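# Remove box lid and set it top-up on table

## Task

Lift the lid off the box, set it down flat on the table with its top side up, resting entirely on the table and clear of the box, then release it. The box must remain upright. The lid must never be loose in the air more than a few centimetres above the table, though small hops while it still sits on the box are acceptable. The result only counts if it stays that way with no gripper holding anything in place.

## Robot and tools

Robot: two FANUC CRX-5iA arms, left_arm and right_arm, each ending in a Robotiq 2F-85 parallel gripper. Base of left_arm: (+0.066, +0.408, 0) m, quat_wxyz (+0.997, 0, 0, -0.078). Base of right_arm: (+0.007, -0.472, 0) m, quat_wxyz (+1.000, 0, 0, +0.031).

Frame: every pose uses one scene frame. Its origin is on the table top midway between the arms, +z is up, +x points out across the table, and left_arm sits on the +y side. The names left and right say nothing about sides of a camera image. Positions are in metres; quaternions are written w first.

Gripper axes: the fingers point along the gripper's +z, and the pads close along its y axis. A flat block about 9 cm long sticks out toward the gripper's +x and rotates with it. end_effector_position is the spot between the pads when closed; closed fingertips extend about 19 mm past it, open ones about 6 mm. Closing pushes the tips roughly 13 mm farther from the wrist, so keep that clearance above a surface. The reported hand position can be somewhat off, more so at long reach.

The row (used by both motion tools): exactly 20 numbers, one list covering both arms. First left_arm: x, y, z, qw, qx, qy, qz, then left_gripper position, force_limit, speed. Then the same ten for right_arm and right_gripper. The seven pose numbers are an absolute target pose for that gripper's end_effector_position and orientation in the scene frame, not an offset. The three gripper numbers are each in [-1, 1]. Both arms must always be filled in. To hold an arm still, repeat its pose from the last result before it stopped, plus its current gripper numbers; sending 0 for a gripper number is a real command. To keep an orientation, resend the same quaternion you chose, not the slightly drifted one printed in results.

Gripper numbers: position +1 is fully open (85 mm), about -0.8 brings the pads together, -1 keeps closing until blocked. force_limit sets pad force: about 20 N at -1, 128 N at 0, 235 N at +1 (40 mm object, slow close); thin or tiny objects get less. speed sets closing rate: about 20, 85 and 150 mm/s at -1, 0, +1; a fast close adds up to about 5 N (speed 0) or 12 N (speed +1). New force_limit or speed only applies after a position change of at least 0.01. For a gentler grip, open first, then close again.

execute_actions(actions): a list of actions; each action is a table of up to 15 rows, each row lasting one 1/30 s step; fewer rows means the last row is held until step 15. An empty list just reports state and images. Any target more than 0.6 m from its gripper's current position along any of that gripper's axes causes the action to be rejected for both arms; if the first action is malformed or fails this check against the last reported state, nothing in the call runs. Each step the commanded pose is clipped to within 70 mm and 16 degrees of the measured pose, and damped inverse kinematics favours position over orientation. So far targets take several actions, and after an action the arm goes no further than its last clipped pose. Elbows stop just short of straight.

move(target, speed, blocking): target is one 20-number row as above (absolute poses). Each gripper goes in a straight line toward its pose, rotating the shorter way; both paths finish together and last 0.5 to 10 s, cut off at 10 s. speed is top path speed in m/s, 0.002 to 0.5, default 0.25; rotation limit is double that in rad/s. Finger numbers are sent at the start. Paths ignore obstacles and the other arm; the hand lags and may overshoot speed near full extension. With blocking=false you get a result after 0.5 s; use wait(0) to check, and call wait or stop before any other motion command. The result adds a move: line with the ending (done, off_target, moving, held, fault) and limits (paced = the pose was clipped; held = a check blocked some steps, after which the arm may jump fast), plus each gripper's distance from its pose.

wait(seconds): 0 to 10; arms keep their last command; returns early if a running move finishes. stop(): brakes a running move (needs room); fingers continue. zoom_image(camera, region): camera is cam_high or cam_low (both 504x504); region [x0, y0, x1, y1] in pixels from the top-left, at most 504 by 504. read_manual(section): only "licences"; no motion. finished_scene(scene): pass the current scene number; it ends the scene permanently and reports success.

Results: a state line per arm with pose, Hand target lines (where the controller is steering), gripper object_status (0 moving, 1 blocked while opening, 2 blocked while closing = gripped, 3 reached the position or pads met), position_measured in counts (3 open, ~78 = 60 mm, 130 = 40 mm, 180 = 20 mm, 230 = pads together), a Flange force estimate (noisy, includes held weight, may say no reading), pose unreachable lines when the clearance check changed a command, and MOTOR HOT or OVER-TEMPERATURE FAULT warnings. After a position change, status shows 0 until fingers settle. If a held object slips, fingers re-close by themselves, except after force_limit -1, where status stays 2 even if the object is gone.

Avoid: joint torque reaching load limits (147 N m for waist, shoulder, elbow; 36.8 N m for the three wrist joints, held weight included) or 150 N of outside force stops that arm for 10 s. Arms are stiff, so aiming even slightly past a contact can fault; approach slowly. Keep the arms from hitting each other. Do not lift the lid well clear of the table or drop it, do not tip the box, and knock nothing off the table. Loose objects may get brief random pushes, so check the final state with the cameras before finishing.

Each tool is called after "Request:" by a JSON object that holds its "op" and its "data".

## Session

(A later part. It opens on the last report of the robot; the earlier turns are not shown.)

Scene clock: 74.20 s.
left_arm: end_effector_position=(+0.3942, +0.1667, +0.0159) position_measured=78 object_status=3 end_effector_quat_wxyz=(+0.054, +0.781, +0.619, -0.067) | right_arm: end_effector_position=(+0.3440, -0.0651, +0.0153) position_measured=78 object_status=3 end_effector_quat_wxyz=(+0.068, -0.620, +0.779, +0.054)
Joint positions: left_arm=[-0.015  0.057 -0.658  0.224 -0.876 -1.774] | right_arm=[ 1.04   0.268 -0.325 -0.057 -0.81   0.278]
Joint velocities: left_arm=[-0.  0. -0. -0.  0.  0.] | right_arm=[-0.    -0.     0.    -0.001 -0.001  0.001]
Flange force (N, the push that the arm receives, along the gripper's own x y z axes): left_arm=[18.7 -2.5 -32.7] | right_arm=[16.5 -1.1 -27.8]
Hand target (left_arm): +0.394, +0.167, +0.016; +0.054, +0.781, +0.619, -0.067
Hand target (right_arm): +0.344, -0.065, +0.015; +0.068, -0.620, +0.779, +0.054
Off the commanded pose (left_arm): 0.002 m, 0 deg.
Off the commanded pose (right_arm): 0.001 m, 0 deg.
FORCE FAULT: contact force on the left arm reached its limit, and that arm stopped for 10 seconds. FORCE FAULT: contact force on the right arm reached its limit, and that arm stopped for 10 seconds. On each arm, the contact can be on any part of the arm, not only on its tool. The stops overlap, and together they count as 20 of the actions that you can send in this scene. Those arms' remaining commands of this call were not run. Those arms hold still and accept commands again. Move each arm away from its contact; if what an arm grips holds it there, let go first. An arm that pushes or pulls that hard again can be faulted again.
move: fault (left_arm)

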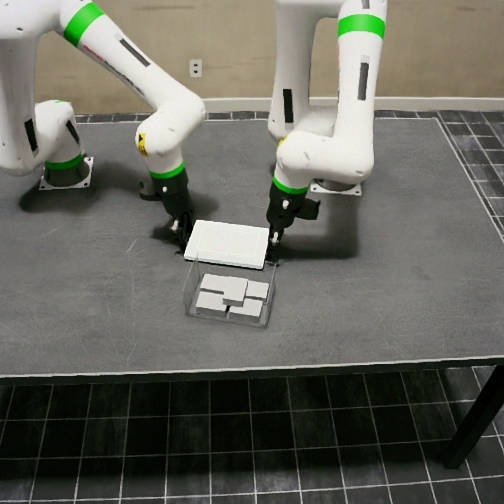

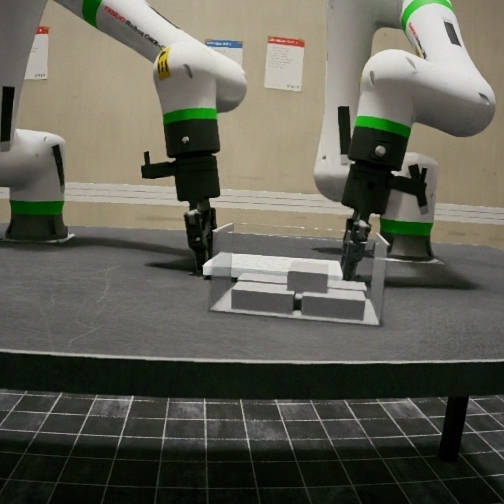

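Table contact is at about 0.017. Release.

Request:
{"op": "move", "data": {"target": [0.397,0.181,0.019,0.0543,0.7796,0.6201,-0.0682,0.4,-1,0,0.341,-0.080,0.019,-0.0682,0.6201,-0.7796,-0.0543,0.4,-1,0], "speed": 0.02}}

Request:
{"op": "move", "data": {"target": [0.40,0.22,0.13,0.0543,0.7796,0.6201,-0.0682,0.4,-1,0,0.335,-0.12,0.13,-0.0682,0.6201,-0.7796,-0.0543,0.4,-1,0]}}

Scene clock: 77.43 s.
left_arm: end_effector_position=(+0.3970, +0.1811, +0.0190) position_measured=78 object_status=3 end_effector_quat_wxyz=(+0.054, +0.780, +0.620, -0.068) | right_arm: end_effector_position=(+0.3410, -0.0799, +0.0190) position_measured=78 object_status=3 end_effector_quat_wxyz=(+0.068, -0.620, +0.780, +0.054)
Joint positions: left_arm=[ 0.027  0.043 -0.664  0.224 -0.893 -1.811] | right_arm=[ 1.031  0.233 -0.359 -0.06  -0.81   0.289]
Joint velocities: left_arm=[ 0.     0.    -0.001 -0.    -0.     0.001] | right_arm=[-0.001  0.001  0.001 -0.001  0.001 -0.   ]
Flange force (N, the push that the arm receives, along the gripper's own x y z axes): left_arm=[2.0 4.6 -1.3] | right_arm=[0.8 -0.1 -0.2]
Hand target (left_arm): +0.397, +0.181, +0.019; +0.054, +0.780, +0.620, -0.068
Hand target (right_arm): +0.341, -0.080, +0.019; +0.068, -0.620, +0.780, +0.054
Off the commanded pose (left_arm): 0.000 m, 0 deg.
Off the commanded pose (right_arm): 0.000 m, 0 deg.
move: done

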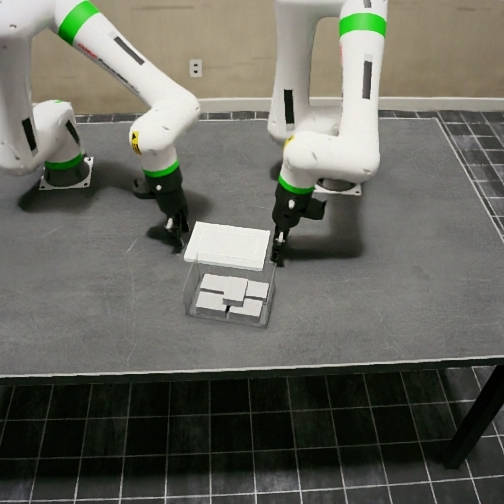

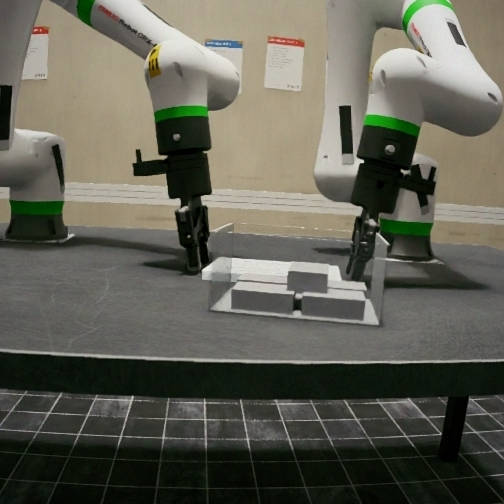

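Scene clock: 78.30 s.
left_arm: end_effector_position=(+0.3998, +0.2201, +0.1301) position_measured=78 object_status=3 end_effector_quat_wxyz=(+0.054, +0.780, +0.620, -0.068) | right_arm: end_effector_position=(+0.3349, -0.1199, +0.1300) position_measured=78 object_status=3 end_effector_quat_wxyz=(+0.068, -0.620, +0.780, +0.054)
Joint positions: left_arm=[ 0.14  -0.141 -0.533  0.182 -1.221 -1.847] | right_arm=[ 0.999  0.022 -0.31  -0.055 -1.073  0.305]
Joint velocities: left_arm=[ 0.    -0.     0.     0.001 -0.    -0.001] | right_arm=[ 0.     0.     0.001 -0.001 -0.001 -0.001]
Flange force (N, the push that the arm receives, along the gripper's own x y z axes): left_arm=[1.2 5.9 -1.5] | right_arm=[-2.0 -4.3 -0.6]
Hand target (left_arm): +0.400, +0.220, +0.130; +0.054, +0.780, +0.620, -0.068
Hand target (right_arm): +0.335, -0.120, +0.130; +0.068, -0.620, +0.780, +0.054
Off the commanded pose (left_arm): 0.000 m, 0 deg.
Off the commanded pose (right_arm): 0.000 m, 0 deg.
move: done

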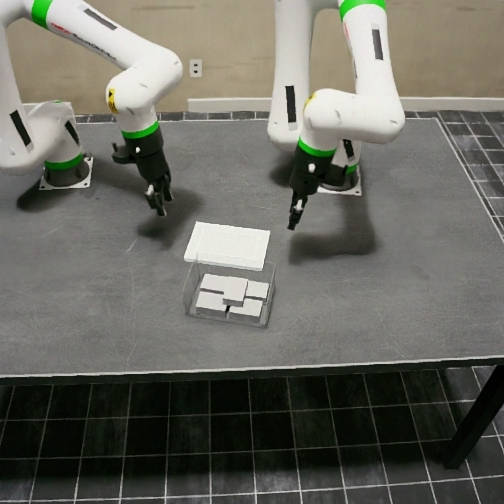

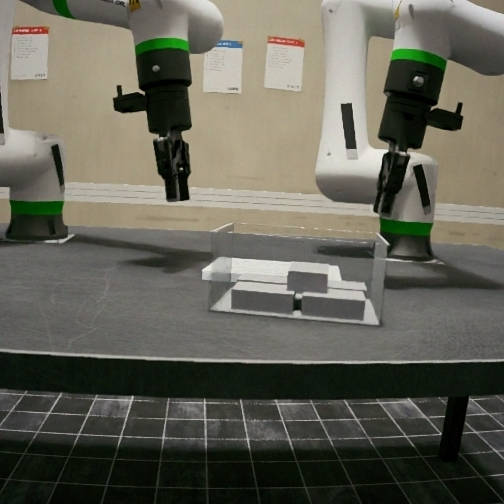

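Request:
{"op": "finished_scene", "data": {"scene": 1}}

The scene is finished: the task was done.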